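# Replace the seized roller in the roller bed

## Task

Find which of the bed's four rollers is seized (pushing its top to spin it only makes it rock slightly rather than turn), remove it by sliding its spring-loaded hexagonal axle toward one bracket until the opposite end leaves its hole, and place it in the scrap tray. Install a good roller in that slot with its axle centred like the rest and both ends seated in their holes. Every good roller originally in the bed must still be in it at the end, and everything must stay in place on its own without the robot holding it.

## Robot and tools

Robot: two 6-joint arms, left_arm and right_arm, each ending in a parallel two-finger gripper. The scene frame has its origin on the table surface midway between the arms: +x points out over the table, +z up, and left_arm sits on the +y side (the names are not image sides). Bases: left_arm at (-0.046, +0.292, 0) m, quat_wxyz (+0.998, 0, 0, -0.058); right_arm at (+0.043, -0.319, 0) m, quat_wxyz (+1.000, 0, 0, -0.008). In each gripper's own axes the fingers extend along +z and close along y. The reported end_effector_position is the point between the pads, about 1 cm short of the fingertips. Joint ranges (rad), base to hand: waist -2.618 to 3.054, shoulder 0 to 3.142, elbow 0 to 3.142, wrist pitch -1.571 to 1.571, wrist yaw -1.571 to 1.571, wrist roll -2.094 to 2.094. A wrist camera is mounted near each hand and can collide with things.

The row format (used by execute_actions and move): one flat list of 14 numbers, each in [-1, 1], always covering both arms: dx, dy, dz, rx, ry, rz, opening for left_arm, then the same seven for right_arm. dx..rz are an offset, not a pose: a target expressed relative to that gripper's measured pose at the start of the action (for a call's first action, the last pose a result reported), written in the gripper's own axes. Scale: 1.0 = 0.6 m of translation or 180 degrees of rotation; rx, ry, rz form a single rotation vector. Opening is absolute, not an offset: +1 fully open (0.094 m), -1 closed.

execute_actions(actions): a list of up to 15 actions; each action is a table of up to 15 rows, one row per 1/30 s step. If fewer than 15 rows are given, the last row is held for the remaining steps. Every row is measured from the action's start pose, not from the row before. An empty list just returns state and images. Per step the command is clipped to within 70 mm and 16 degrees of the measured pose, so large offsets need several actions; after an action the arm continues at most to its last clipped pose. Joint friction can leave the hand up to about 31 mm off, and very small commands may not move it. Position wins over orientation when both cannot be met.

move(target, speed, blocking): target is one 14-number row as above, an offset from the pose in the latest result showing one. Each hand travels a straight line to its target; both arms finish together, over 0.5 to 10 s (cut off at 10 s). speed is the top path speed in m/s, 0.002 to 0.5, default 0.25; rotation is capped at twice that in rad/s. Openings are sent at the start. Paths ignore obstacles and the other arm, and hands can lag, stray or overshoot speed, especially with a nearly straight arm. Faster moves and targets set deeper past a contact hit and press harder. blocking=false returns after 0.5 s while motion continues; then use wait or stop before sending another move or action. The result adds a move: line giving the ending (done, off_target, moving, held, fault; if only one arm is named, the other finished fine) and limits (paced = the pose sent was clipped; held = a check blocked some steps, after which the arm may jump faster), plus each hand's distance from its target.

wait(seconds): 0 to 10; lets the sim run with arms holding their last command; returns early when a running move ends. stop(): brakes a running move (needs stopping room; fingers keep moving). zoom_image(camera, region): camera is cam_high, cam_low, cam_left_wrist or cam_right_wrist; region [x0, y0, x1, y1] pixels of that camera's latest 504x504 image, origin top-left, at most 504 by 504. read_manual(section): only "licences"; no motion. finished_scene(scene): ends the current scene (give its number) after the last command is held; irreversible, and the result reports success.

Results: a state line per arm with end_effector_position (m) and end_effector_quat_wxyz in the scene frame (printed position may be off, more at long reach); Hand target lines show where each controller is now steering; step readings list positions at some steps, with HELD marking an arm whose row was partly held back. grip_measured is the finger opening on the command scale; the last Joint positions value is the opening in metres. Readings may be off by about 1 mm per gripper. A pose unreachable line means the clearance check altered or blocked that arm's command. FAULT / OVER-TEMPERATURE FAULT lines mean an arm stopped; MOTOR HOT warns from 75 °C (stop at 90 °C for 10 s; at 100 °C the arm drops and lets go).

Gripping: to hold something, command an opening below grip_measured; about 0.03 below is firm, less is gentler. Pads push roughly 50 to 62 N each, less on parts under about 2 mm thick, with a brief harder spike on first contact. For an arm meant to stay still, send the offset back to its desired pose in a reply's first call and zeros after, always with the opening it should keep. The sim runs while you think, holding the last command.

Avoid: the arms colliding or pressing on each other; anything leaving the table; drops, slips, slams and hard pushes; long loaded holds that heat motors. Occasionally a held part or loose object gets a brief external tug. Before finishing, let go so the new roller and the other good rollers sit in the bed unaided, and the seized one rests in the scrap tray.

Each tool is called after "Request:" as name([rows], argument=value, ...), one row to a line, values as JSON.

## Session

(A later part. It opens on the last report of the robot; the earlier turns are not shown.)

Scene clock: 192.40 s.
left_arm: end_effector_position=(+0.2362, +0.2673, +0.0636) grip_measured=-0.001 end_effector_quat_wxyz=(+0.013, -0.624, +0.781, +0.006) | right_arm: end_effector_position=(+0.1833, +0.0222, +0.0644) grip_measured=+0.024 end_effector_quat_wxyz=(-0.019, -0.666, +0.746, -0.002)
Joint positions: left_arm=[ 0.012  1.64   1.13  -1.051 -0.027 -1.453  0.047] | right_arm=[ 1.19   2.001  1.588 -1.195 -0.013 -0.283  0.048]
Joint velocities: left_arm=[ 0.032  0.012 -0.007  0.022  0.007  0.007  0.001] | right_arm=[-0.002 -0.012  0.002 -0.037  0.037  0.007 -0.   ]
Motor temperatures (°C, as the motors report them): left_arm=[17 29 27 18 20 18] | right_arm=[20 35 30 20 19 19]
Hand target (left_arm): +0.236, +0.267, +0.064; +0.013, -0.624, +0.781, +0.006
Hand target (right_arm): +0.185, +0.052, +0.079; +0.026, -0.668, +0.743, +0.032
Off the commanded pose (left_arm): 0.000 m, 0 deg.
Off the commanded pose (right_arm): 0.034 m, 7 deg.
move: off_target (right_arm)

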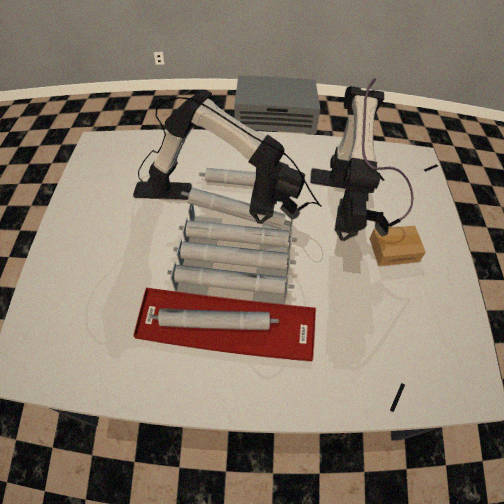

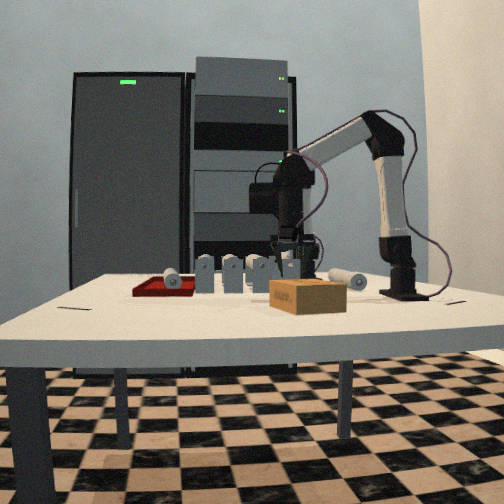

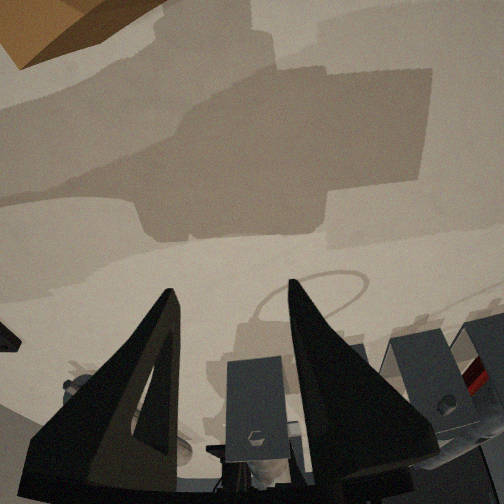

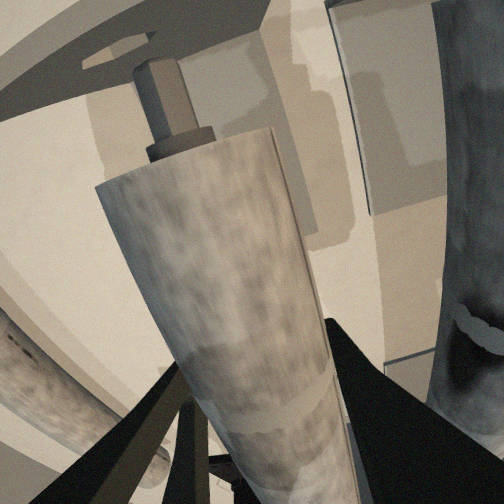

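Request:
move(target=[0,0,0,0,0,0,0,0.012,0,-0.065,0,-0.035,0,-0.2], speed=0.03)

Request:
move(target=[0,0,0,0,0,0,0,-0.06,0,0,0,0,0,-0.2], speed=0.015)

Request:
zoom_image(camera="cam_high", region=[150,150,320,310])

Scene clock: 197.77 s.
left_arm: end_effector_position=(+0.2362, +0.2673, +0.0636) grip_measured=-0.001 end_effector_quat_wxyz=(+0.013, -0.624, +0.781, +0.006) | right_arm: end_effector_position=(+0.1822, +0.0193, +0.0926) grip_measured=+0.024 end_effector_quat_wxyz=(+0.010, -0.666, +0.746, +0.028)
Joint positions: left_arm=[ 0.012  1.64   1.13  -1.051 -0.027 -1.453  0.047] | right_arm=[ 1.176  1.899  1.558 -1.188 -0.042 -0.297  0.048]
Joint velocities: left_arm=[-0.007  0.002  0.007  0.11  -0.066 -0.007 -0.   ] | right_arm=[-0.002 -0.007 -0.017 -0.066  0.007  0.022  0.   ]
Motor temperatures (°C, as the motors report them): left_arm=[17 29 27 18 20 18] | right_arm=[20 36 30 20 19 19]
Hand target (left_arm): +0.236, +0.267, +0.064; +0.013, -0.624, +0.781, +0.006
Hand target (right_arm): +0.183, +0.017, +0.103; +0.021, -0.665, +0.745, +0.035
Off the commanded pose (left_arm): 0.000 m, 0 deg.
Off the commanded pose (right_arm): 0.011 m, 2 deg.
move: off_target (right_arm)

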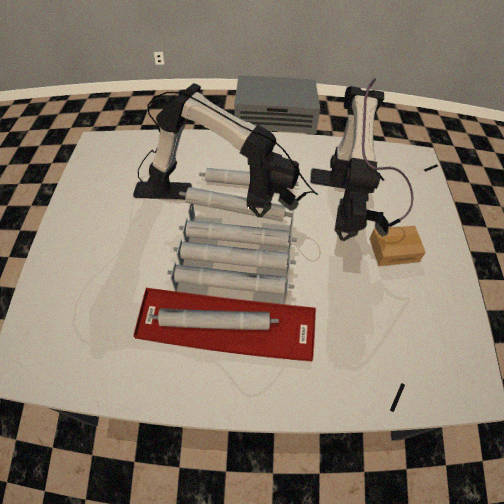

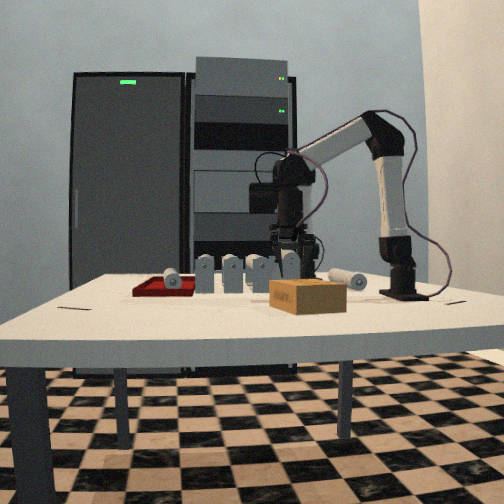

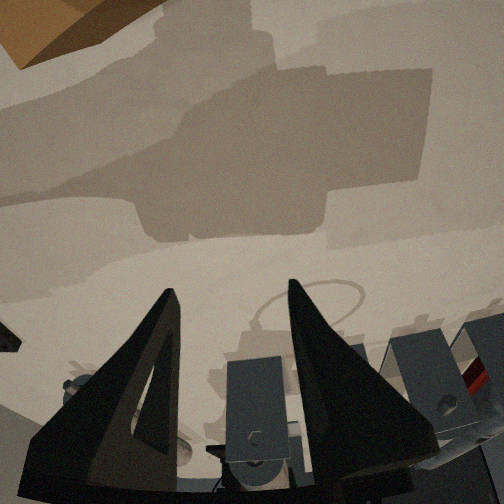

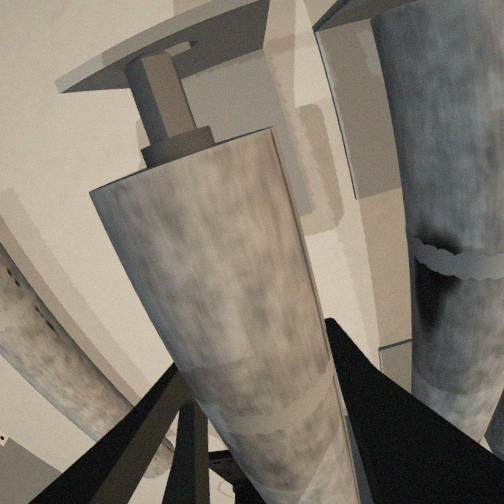

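Scene clock: 200.40 s.
left_arm: end_effector_position=(+0.2362, +0.2673, +0.0636) grip_measured=-0.001 end_effector_quat_wxyz=(+0.013, -0.624, +0.781, +0.006) | right_arm: end_effector_position=(+0.1826, +0.0214, +0.0823) grip_measured=+0.024 end_effector_quat_wxyz=(-0.041, -0.664, +0.746, -0.009)
Joint positions: left_arm=[ 0.012  1.64   1.13  -1.051 -0.027 -1.453  0.047] | right_arm=[ 1.188  2.031  1.701 -1.323 -0.019 -0.283  0.048]
Joint velocities: left_arm=[ 0.002 -0.002  0.012 -0.007 -0.037  0.051 -0.   ] | right_arm=[-0.012  0.012 -0.007 -0.007  0.051 -0.007 -0.   ]
Motor temperatures (°C, as the motors report them): left_arm=[17 29 27 18 20 18] | right_arm=[20 37 31 20 19 19]
Hand target (left_arm): +0.236, +0.267, +0.064; +0.013, -0.624, +0.781, +0.006
Hand target (right_arm): +0.185, +0.053, +0.097; +0.009, -0.666, +0.745, +0.028
Off the commanded pose (left_arm): 0.000 m, 0 deg.
Off the commanded pose (right_arm): 0.036 m, 7 deg.
move: off_target (right_arm)

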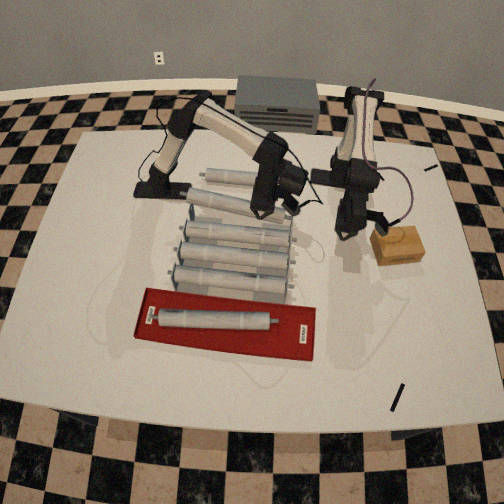

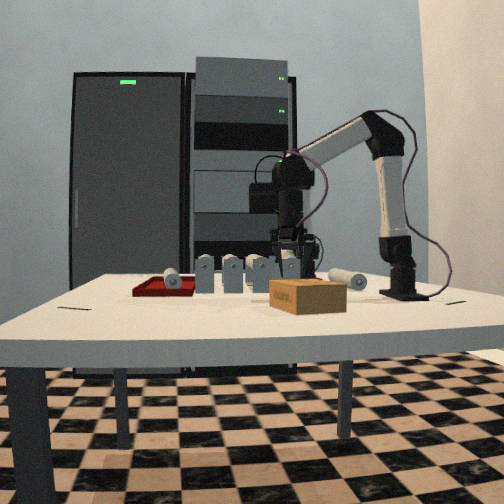

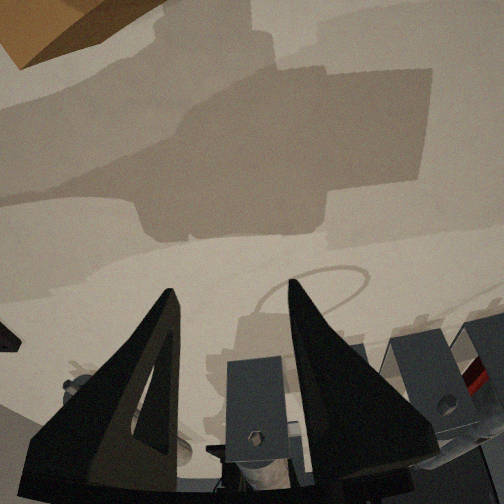

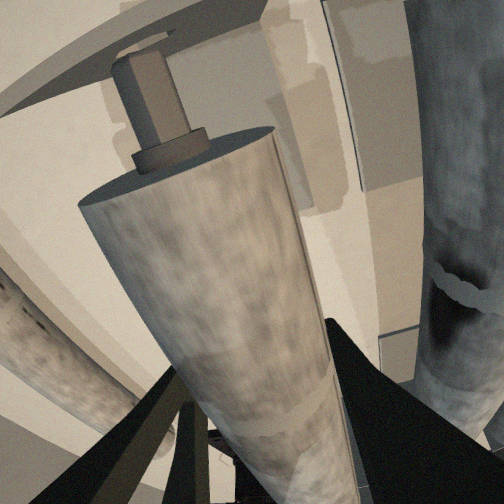

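Region (150, 150, 320, 310) of cam_high's 504x504 image, scaled by 2.965, with more detail than that image has; it fills the top 474 rows of this view, and the rest is white.

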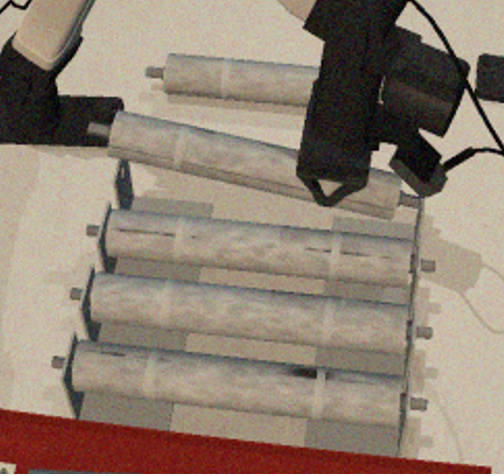

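Request:
zoom_image(camera="cam_left_wrist", region=[210,400,300,480])

Region (210, 400, 300, 480) of cam_left_wrist's 504x504 image, scaled by 5.600, with more detail than that image has.

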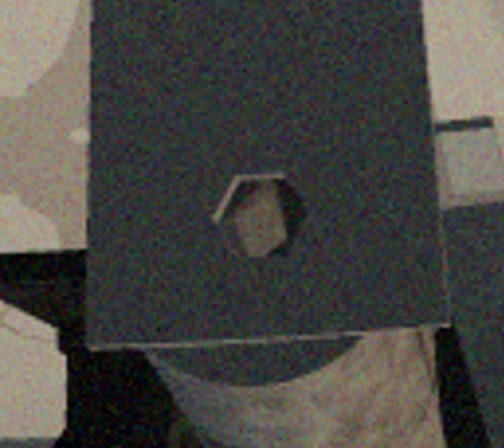

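Request:
execute_actions([
  [[0,0,0,0,0,0,0,-0.04,-0.02,-0.015,0,-0.03,0,-0.2]],
  [[0,0,0,0,0,0,0,-0.04,0,-0.015,0.04,-0.03,0,-0.2]],
  [[0,0,0,0,0,0,0,-0.04,0,-0.015,-0.04,-0.03,0,-0.2]],
])

Request:
zoom_image(camera="cam_left_wrist", region=[210,400,300,480])

Scene clock: 205.37 s.
left_arm: end_effector_position=(+0.2362, +0.2673, +0.0636) grip_measured=-0.001 end_effector_quat_wxyz=(+0.013, -0.624, +0.781, +0.006) | right_arm: end_effector_position=(+0.1837, +0.0212, +0.0773) grip_measured=+0.024 end_effector_quat_wxyz=(-0.068, -0.659, +0.749, -0.003)
Joint positions: left_arm=[ 0.012  1.64   1.13  -1.051 -0.027 -1.453  0.047] | right_arm=[ 1.17   2.078  1.746 -1.364 -0.051 -0.293  0.048]
Joint velocities: left_arm=[-0.022 -0.007 -0.012  0.037 -0.007 -0.007  0.   ] | right_arm=[ 0.002 -0.007 -0.007 -0.081 -0.051  0.007 -0.001]
Motor temperatures (°C, as the motors report them): left_arm=[17 29 27 18 20 18] | right_arm=[20 37 32 21 20 19]
Hand target (left_arm): +0.236, +0.267, +0.064; +0.013, -0.624, +0.781, +0.006
Hand target (right_arm): +0.184, +0.045, +0.087; -0.038, -0.663, +0.747, +0.036
Off the commanded pose (left_arm): 0.000 m, 0 deg.
Off the commanded pose (right_arm): 0.026 m, 6 deg.
Step readings (end_effector_position; steps 1 to 15: 1st action; 16 to 30: 2nd action; 31 to 45: 3rd action):
0: left_arm (+0.2362, +0.2673, +0.0636) | right_arm (+0.1825, +0.0213, +0.0823)
1: left_arm (+0.2362, +0.2673, +0.0636) | right_arm (+0.1830, +0.0210, +0.0820)
2: left_arm (+0.2362, +0.2673, +0.0636) | right_arm (+0.1830, +0.0210, +0.0820)
4: left_arm (+0.2362, +0.2673, +0.0636) | right_arm (+0.1839, +0.0208, +0.0816)
8: left_arm (+0.2362, +0.2673, +0.0636) | right_arm (+0.1849, +0.0208, +0.0806)
15: left_arm (+0.2362, +0.2673, +0.0636) | right_arm (+0.1849, +0.0208, +0.0806)
16: left_arm (+0.2362, +0.2673, +0.0636) | right_arm (+0.1848, +0.0210, +0.0805)
17: left_arm (+0.2362, +0.2673, +0.0636) | right_arm (+0.1850, +0.0212, +0.0804)
19: left_arm (+0.2362, +0.2673, +0.0636) | right_arm (+0.1839, +0.0212, +0.0796)
23: left_arm (+0.2362, +0.2673, +0.0636) | right_arm (+0.1825, +0.0212, +0.0788)
30: left_arm (+0.2362, +0.2673, +0.0636) | right_arm (+0.1824, +0.0211, +0.0787)
31: left_arm (+0.2362, +0.2673, +0.0636) | right_arm (+0.1823, +0.0211, +0.0787)
32: left_arm (+0.2362, +0.2673, +0.0636) | right_arm (+0.1819, +0.0214, +0.0787)
34: left_arm (+0.2362, +0.2673, +0.0636) | right_arm (+0.1831, +0.0211, +0.0783)
38: left_arm (+0.2362, +0.2673, +0.0636) | right_arm (+0.1838, +0.0211, +0.0773)
45: end_effector_position above

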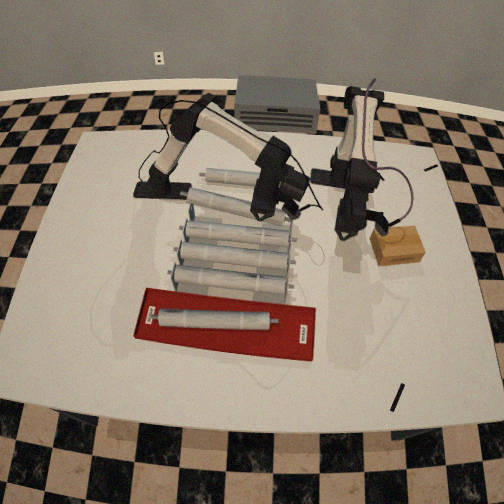

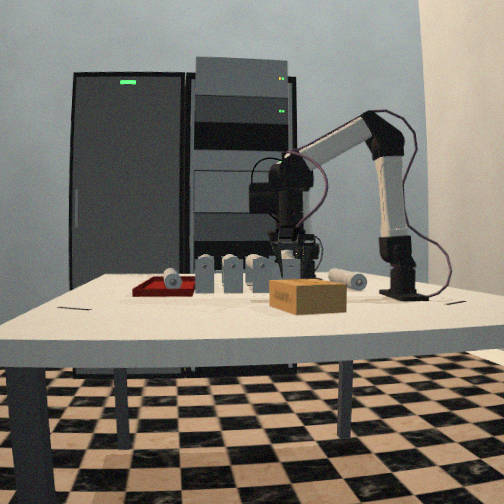

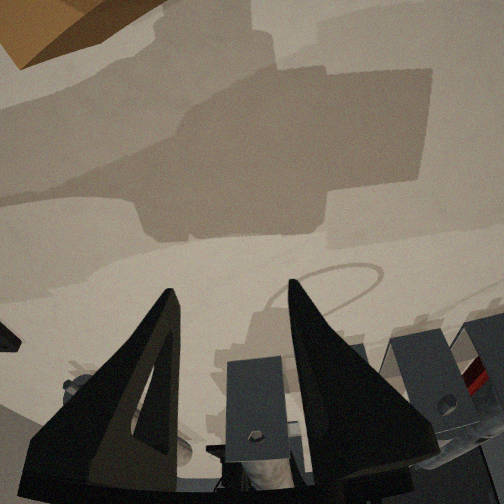

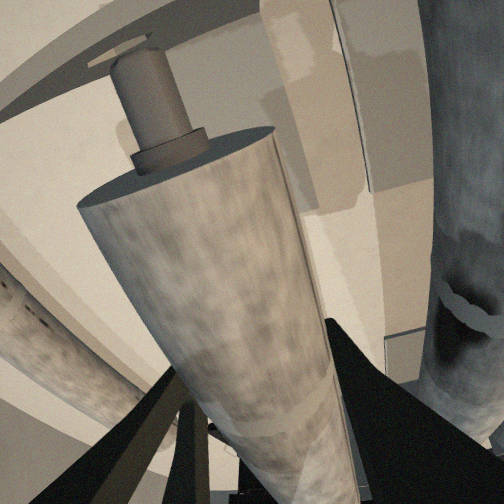

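Region (210, 400, 300, 480) of cam_left_wrist's 504x504 image, scaled by 5.600, with more detail than that image has.

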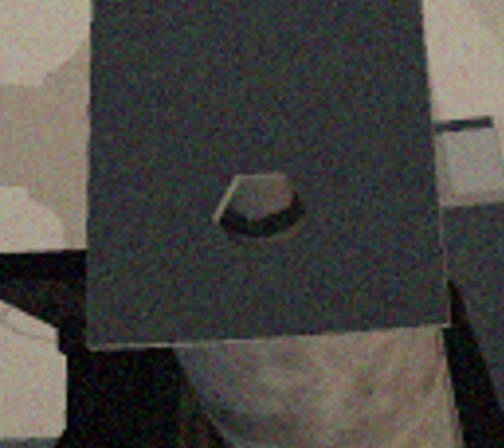

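Retry from above, slightly +x.

Request:
move(target=[0,0,0,0,0,0,0,0.012,-0.004,-0.045,0.02,-0.04,0,-0.2], speed=0.03)

Request:
move(target=[0,0,0,0,0,0,0,-0.08,0,0,0,0,0,-0.2], speed=0.01)

Request:
zoom_image(camera="cam_left_wrist", region=[210,400,300,480])

Scene clock: 210.40 s.
left_arm: end_effector_position=(+0.2362, +0.2673, +0.0636) grip_measured=-0.001 end_effector_quat_wxyz=(+0.013, -0.624, +0.781, +0.006) | right_arm: end_effector_position=(+0.1845, +0.0190, +0.0952) grip_measured=+0.024 end_effector_quat_wxyz=(-0.016, -0.661, +0.750, +0.016)
Joint positions: left_arm=[ 0.012  1.64   1.13  -1.051 -0.027 -1.453  0.047] | right_arm=[ 1.17   1.956  1.647 -1.278 -0.042 -0.291  0.048]
Joint velocities: left_arm=[ 0.007  0.007  0.012 -0.037 -0.051 -0.051 -0.   ] | right_arm=[ 0.007 -0.007 -0.007  0.007 -0.007  0.007 -0.001]
Motor temperatures (°C, as the motors report them): left_arm=[17 29 27 18 20 18] | right_arm=[20 38 32 21 20 19]
Hand target (left_arm): +0.236, +0.267, +0.064; +0.013, -0.624, +0.781, +0.006
Hand target (right_arm): +0.188, +0.016, +0.104; -0.001, -0.661, +0.751, +0.016
Off the commanded pose (left_arm): 0.000 m, 0 deg.
Off the commanded pose (right_arm): 0.010 m, 2 deg.
move: done

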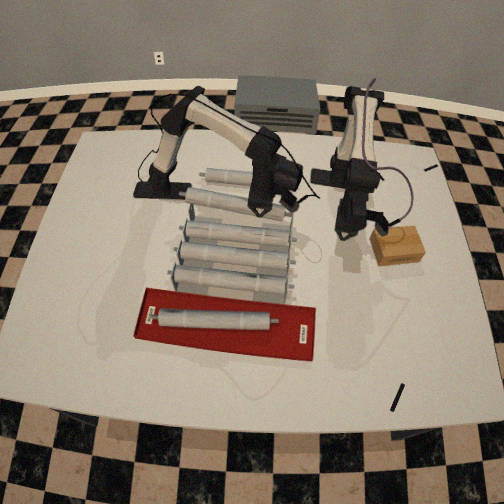

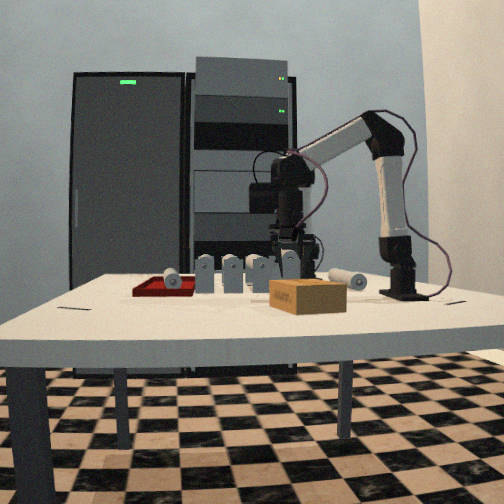

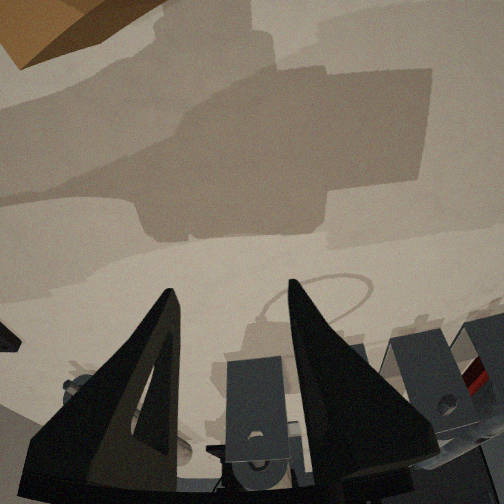

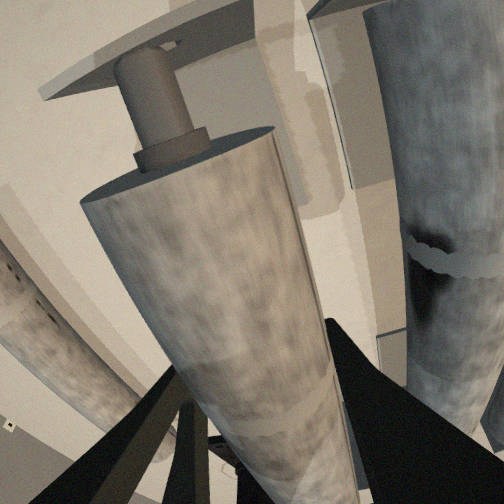

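Scene clock: 215.43 s.
left_arm: end_effector_position=(+0.2362, +0.2673, +0.0636) grip_measured=-0.001 end_effector_quat_wxyz=(+0.013, -0.624, +0.781, +0.006) | right_arm: end_effector_position=(+0.1853, +0.0223, +0.0856) grip_measured=+0.024 end_effector_quat_wxyz=(-0.085, -0.656, +0.749, -0.035)
Joint positions: left_arm=[ 0.012  1.64   1.13  -1.051 -0.027 -1.453  0.047] | right_arm=[ 1.186  2.144  1.873 -1.484 -0.012 -0.271  0.048]
Joint velocities: left_arm=[-0.012  0.007  0.017 -0.051 -0.051 -0.022  0.   ] | right_arm=[-0.017 -0.002 -0.002  0.007 -0.066 -0.022 -0.001]
Motor temperatures (°C, as the motors report them): left_arm=[17 29 28 18 20 18] | right_arm=[20 39 32 21 20 19]
Hand target (left_arm): +0.236, +0.267, +0.064; +0.013, -0.624, +0.781, +0.006
Hand target (right_arm): +0.189, +0.064, +0.099; -0.017, -0.662, +0.749, +0.016
Off the commanded pose (left_arm): 0.000 m, 0 deg.
Off the commanded pose (right_arm): 0.046 m, 10 deg.
move: off_target (right_arm)

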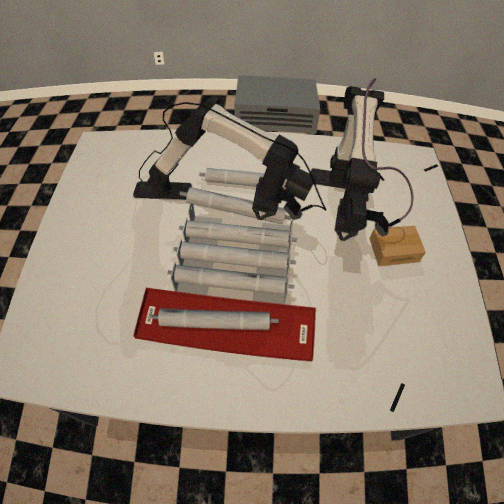

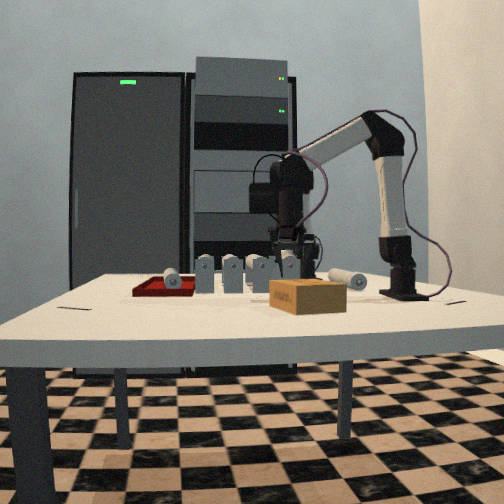

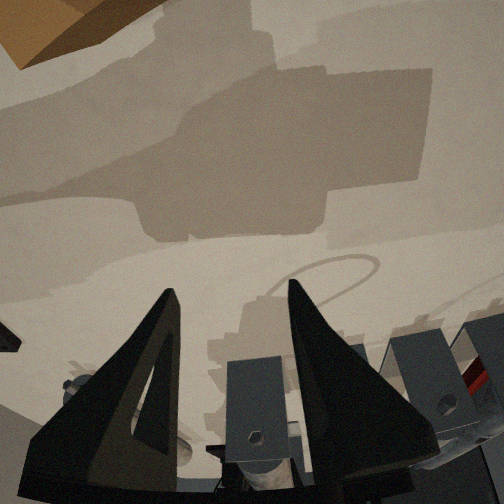

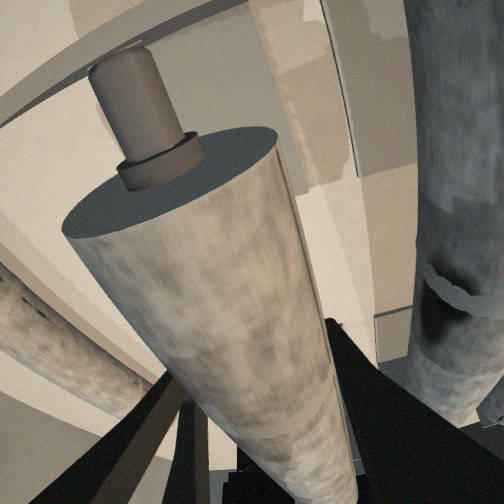

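Region (210, 400, 300, 480) of cam_left_wrist's 504x504 image, scaled by 5.600, with more detail than that image has.

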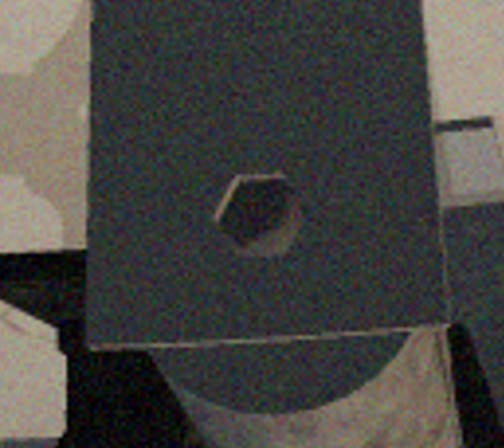

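Still just above, slightly +x. Slide down while pressing.

Request:
execute_actions([
  [[0,0,0,0,0,0,0,-0.05,0.006,0,0,-0.04,0,-0.2]],
  [[0,0,0,0,0,0,0,-0.05,0.004,0,0,-0.04,0,-0.2]],
  [[0,0,0,0,0,0,0,-0.05,0,0,0,-0.04,0,-0.2]],
])

Request:
zoom_image(camera="cam_left_wrist", region=[210,400,300,480])

Scene clock: 218.80 s.
left_arm: end_effector_position=(+0.2362, +0.2673, +0.0636) grip_measured=-0.001 end_effector_quat_wxyz=(+0.013, -0.624, +0.781, +0.006) | right_arm: end_effector_position=(+0.1840, +0.0214, +0.0831) grip_measured=+0.024 end_effector_quat_wxyz=(-0.089, -0.657, +0.748, -0.034)
Joint positions: left_arm=[ 0.012  1.64   1.13  -1.051 -0.027 -1.453  0.047] | right_arm=[ 1.186  2.145  1.863 -1.478 -0.015 -0.273  0.048]
Joint velocities: left_arm=[-0.002 -0.012  0.002 -0.007 -0.007  0.022 -0.   ] | right_arm=[-0.002 -0.002 -0.012  0.066  0.051 -0.022 -0.001]
Motor temperatures (°C, as the motors report them): left_arm=[17 29 28 18 20 18] | right_arm=[20 39 33 21 20 19]
Hand target (left_arm): +0.236, +0.267, +0.064; +0.013, -0.624, +0.781, +0.006
Hand target (right_arm): +0.187, +0.049, +0.080; -0.044, -0.659, +0.751, +0.007
Off the commanded pose (left_arm): 0.000 m, 0 deg.
Off the commanded pose (right_arm): 0.030 m, 7 deg.
Step readings (end_effector_position; steps 1 to 15: 1st action; 16 to 30: 2nd action; 31 to 45: 3rd action):
0: left_arm (+0.2362, +0.2673, +0.0636) | right_arm (+0.1853, +0.0223, +0.0856)
1: left_arm (+0.2362, +0.2673, +0.0636) | right_arm (+0.1851, +0.0217, +0.0848)
2: left_arm (+0.2362, +0.2673, +0.0636) | right_arm (+0.1849, +0.0214, +0.0843)
4: left_arm (+0.2362, +0.2673, +0.0636) | right_arm (+0.1842, +0.0213, +0.0833)
8: left_arm (+0.2362, +0.2673, +0.0636) | right_arm (+0.1841, +0.0214, +0.0831)
15: left_arm (+0.2362, +0.2673, +0.0636) | right_arm (+0.1841, +0.0214, +0.0831)
16: left_arm (+0.2362, +0.2673, +0.0636) | right_arm (+0.1841, +0.0214, +0.0831)
17: left_arm (+0.2362, +0.2673, +0.0636) | right_arm (+0.1840, +0.0214, +0.0831)
19: left_arm (+0.2362, +0.2673, +0.0636) | right_arm (+0.1840, +0.0214, +0.0831)
23: left_arm (+0.2362, +0.2673, +0.0636) | right_arm (+0.1840, +0.0214, +0.0831)
30: left_arm (+0.2362, +0.2673, +0.0636) | right_arm (+0.1840, +0.0214, +0.0831)
31: left_arm (+0.2362, +0.2673, +0.0636) | right_arm (+0.1840, +0.0214, +0.0831)
32: left_arm (+0.2362, +0.2673, +0.0636) | right_arm (+0.1840, +0.0214, +0.0831)
34: left_arm (+0.2362, +0.2673, +0.0636) | right_arm (+0.1840, +0.0214, +0.0831)
38: left_arm (+0.2362, +0.2673, +0.0636) | right_arm (+0.1840, +0.0214, +0.0831)
45: end_effector_position above

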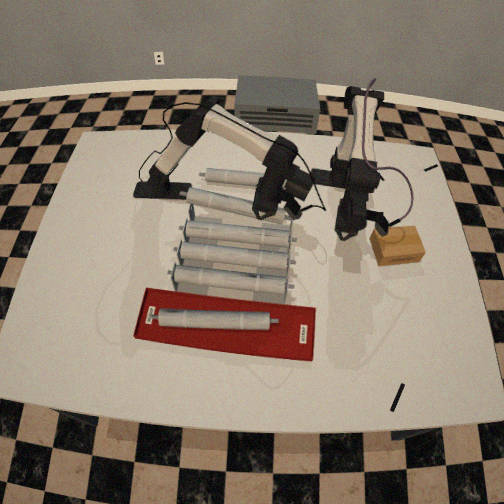

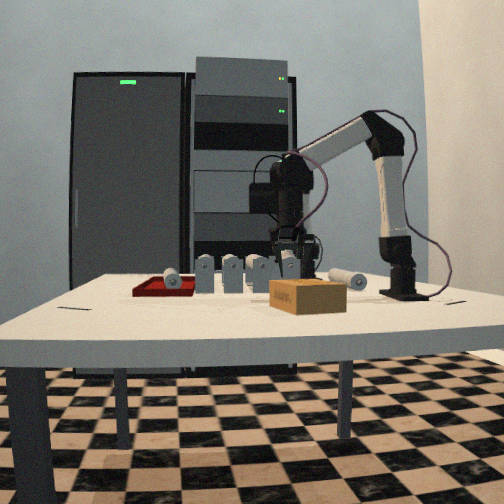

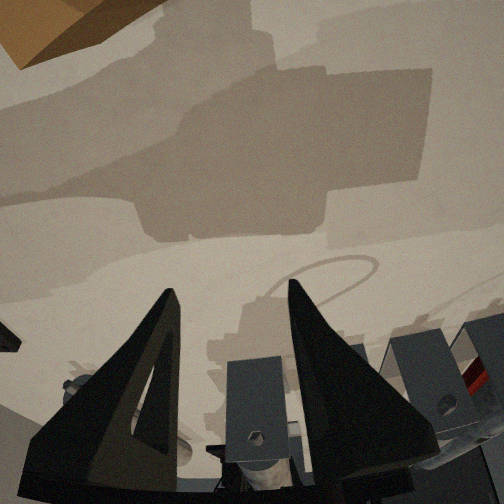

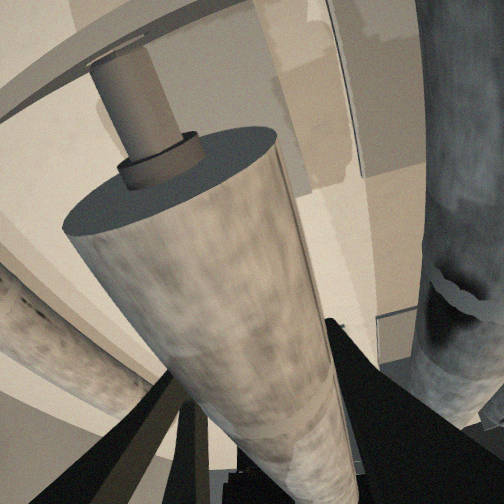

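Region (210, 400, 300, 480) of cam_left_wrist's 504x504 image, scaled by 5.600, with more detail than that image has.

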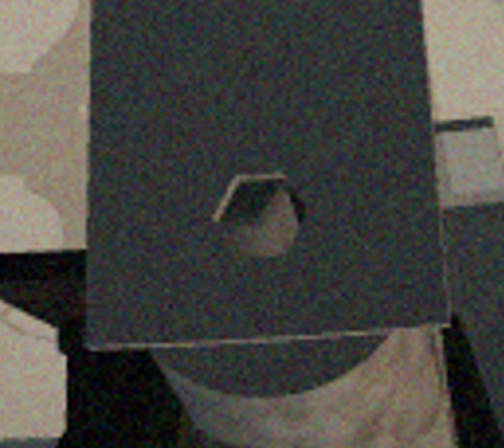

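Request:
execute_actions([
  [[0,0,0,0,0,0,0,-0.05,0.004,0.008,0,-0.04,0,-0.2]],
  [[0,0,0,0,0,0,0,-0.05,0,0.008,0,-0.04,0,-0.2]],
])

Request:
zoom_image(camera="cam_left_wrist", region=[210,400,300,480])

Scene clock: 221.80 s.
left_arm: end_effector_position=(+0.2362, +0.2673, +0.0636) grip_measured=-0.001 end_effector_quat_wxyz=(+0.013, -0.624, +0.781, +0.006) | right_arm: end_effector_position=(+0.1834, +0.0217, +0.0686) grip_measured=+0.024 end_effector_quat_wxyz=(-0.087, -0.657, +0.748, -0.031)
Joint positions: left_arm=[ 0.012  1.64   1.13  -1.051 -0.027 -1.453  0.047] | right_arm=[ 1.186  2.144  1.804 -1.415 -0.019 -0.273  0.048]
Joint velocities: left_arm=[ 0.002  0.012  0.017  0.051 -0.066 -0.037  0.   ] | right_arm=[ 0.012 -0.007 -0.002 -0.007  0.066 -0.007  0.   ]
Motor temperatures (°C, as the motors report them): left_arm=[17 29 28 18 20 18] | right_arm=[20 40 32 21 20 19]
Hand target (left_arm): +0.236, +0.267, +0.064; +0.013, -0.624, +0.781, +0.006
Hand target (right_arm): +0.186, +0.049, +0.068; -0.044, -0.659, +0.751, +0.008
Off the commanded pose (left_arm): 0.000 m, 0 deg.
Off the commanded pose (right_arm): 0.029 m, 7 deg.
Step readings (end_effector_position; steps 1 to 15: 1st action; 16 to 30: 2nd action):
0: left_arm (+0.2362, +0.2673, +0.0636) | right_arm (+0.1840, +0.0214, +0.0831)
1: left_arm (+0.2362, +0.2673, +0.0636) | right_arm (+0.1839, +0.0211, +0.0822)
2: left_arm (+0.2362, +0.2673, +0.0636) | right_arm (+0.1838, +0.0211, +0.0809)
4: left_arm (+0.2362, +0.2673, +0.0636) | right_arm (+0.1838, +0.0210, +0.0778)
8: left_arm (+0.2362, +0.2673, +0.0636) | right_arm (+0.1837, +0.0214, +0.0754)
15: left_arm (+0.2362, +0.2673, +0.0636) | right_arm (+0.1837, +0.0214, +0.0754)
16: left_arm (+0.2362, +0.2673, +0.0636) | right_arm (+0.1837, +0.0212, +0.0745)
17: left_arm (+0.2362, +0.2673, +0.0636) | right_arm (+0.1836, +0.0212, +0.0733)
19: left_arm (+0.2362, +0.2673, +0.0636) | right_arm (+0.1835, +0.0215, +0.0703)
23: left_arm (+0.2362, +0.2673, +0.0636) | right_arm (+0.1834, +0.0218, +0.0687)
30: end_effector_position above

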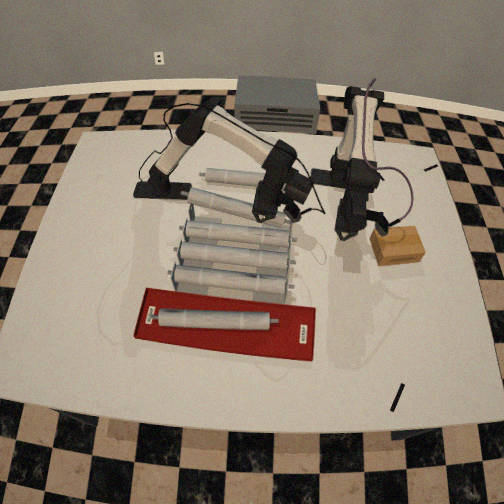

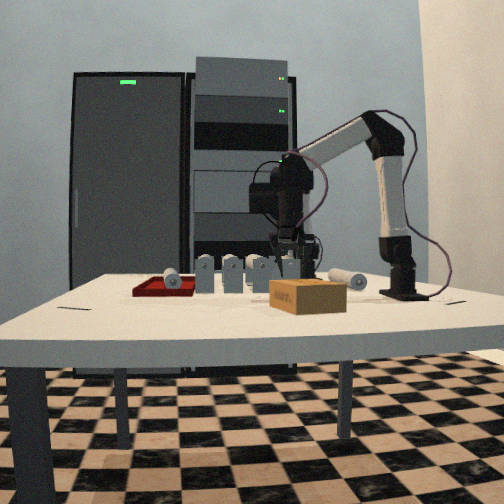

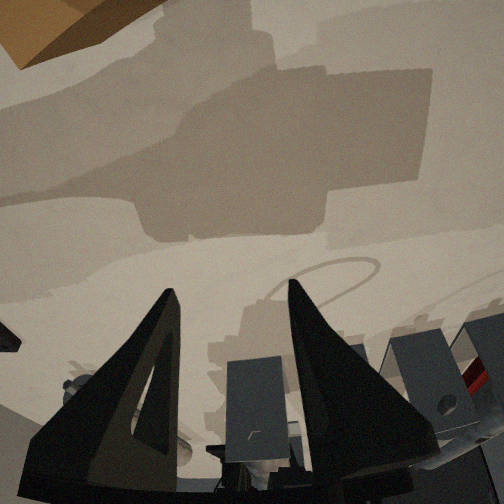

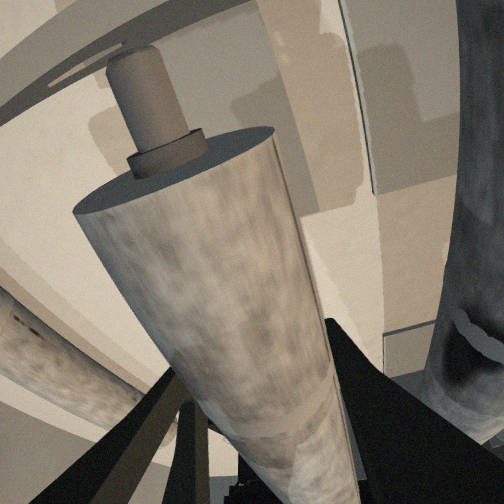

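Region (210, 400, 300, 480) of cam_left_wrist's 504x504 image, scaled by 5.600, with more detail than that image has.

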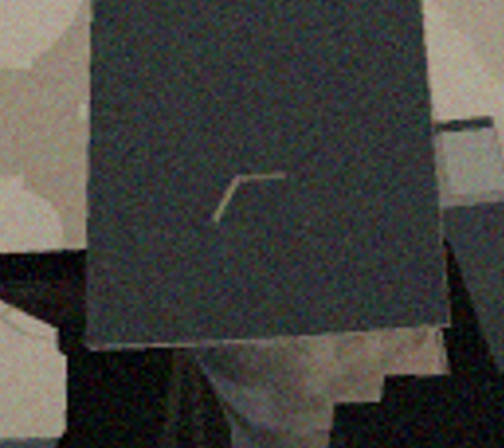

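Request:
move(target=[0.2,0.02,-0.08,0,0,0,0.3,0.012,0,-0.1,0,-0.05,0,-0.2], speed=0.05)

Scene clock: 228.23 s.
left_arm: end_effector_position=(+0.2125, +0.1898, +0.0874) grip_measured=+0.299 end_effector_quat_wxyz=(+0.011, -0.618, +0.786, +0.008) | right_arm: end_effector_position=(+0.1859, +0.0220, +0.1134) grip_measured=+0.024 end_effector_quat_wxyz=(-0.043, -0.659, +0.751, +0.010)
Joint positions: left_arm=[-0.277  1.612  1.196 -1.158 -0.027 -1.726  0.061] | right_arm=[ 1.165  2.022  1.812 -1.43  -0.053 -0.294  0.048]
Joint velocities: left_arm=[-0.007 -0.022 -0.007  0.007  0.066  0.051 -0.   ] | right_arm=[-0.002  0.002 -0.017  0.037 -0.022  0.066 -0.001]
Motor temperatures (°C, as the motors report them): left_arm=[17 30 28 18 20 18] | right_arm=[20 42 32 21 20 19]
Hand target (left_arm): +0.213, +0.191, +0.087; +0.011, -0.618, +0.786, +0.008
Hand target (right_arm): +0.187, +0.025, +0.129; -0.028, -0.658, +0.752, +0.022
Off the commanded pose (left_arm): 0.046 m, 1 deg.
Off the commanded pose (right_arm): 0.016 m, 2 deg.
move: held (left_arm), off_target (right_arm); limits=held; held on 37 of 92 steps (left_arm), including the last (left_arm)
pose unreachable (left arm): on one or more control steps of this call, first in action 0 (counted from 0), this arm could not follow its commanded pose, so it was not sent that pose on those steps. On the call's last step it was still not sent that pose. It may still have moved: this result reports where it is.
cause: the commanded pose would bring a part of the arm too close to another arm (this arm's wrist (the part past joint 4) and the other arm's wrist (the part past joint 4)).

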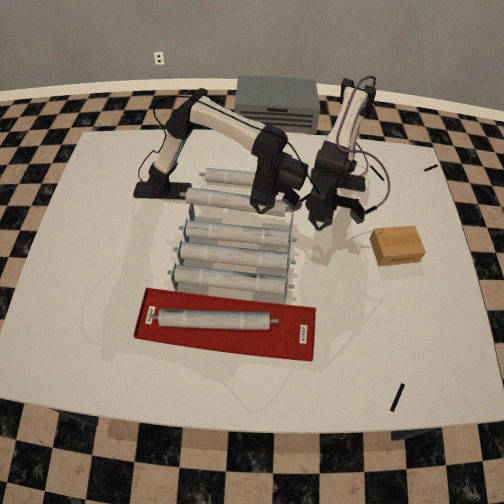

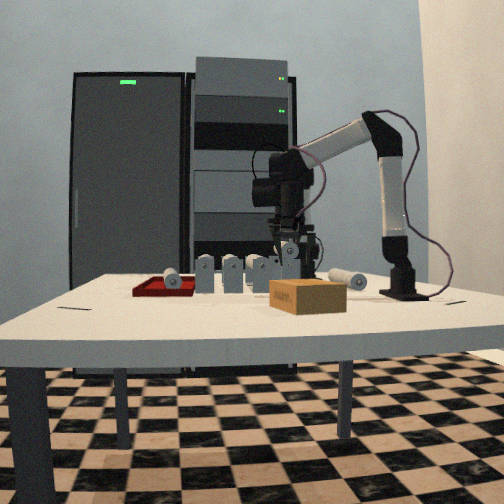

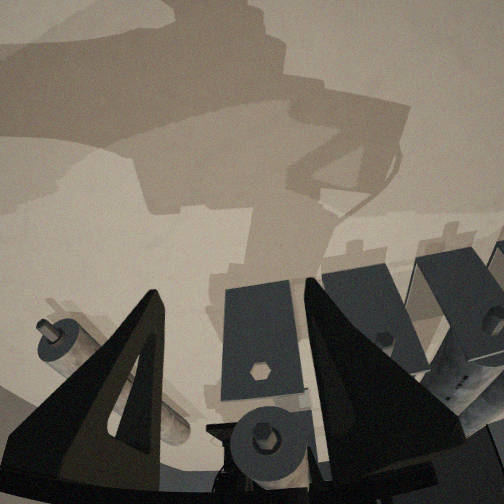

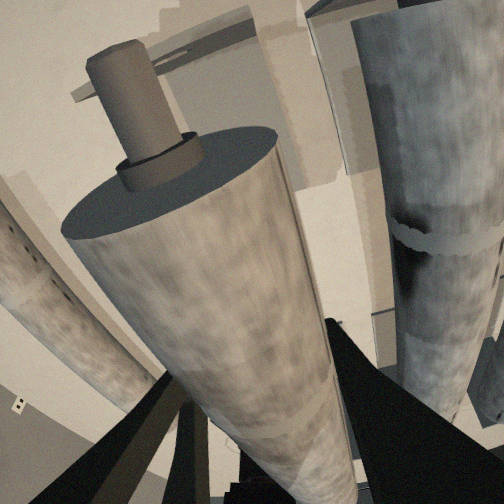

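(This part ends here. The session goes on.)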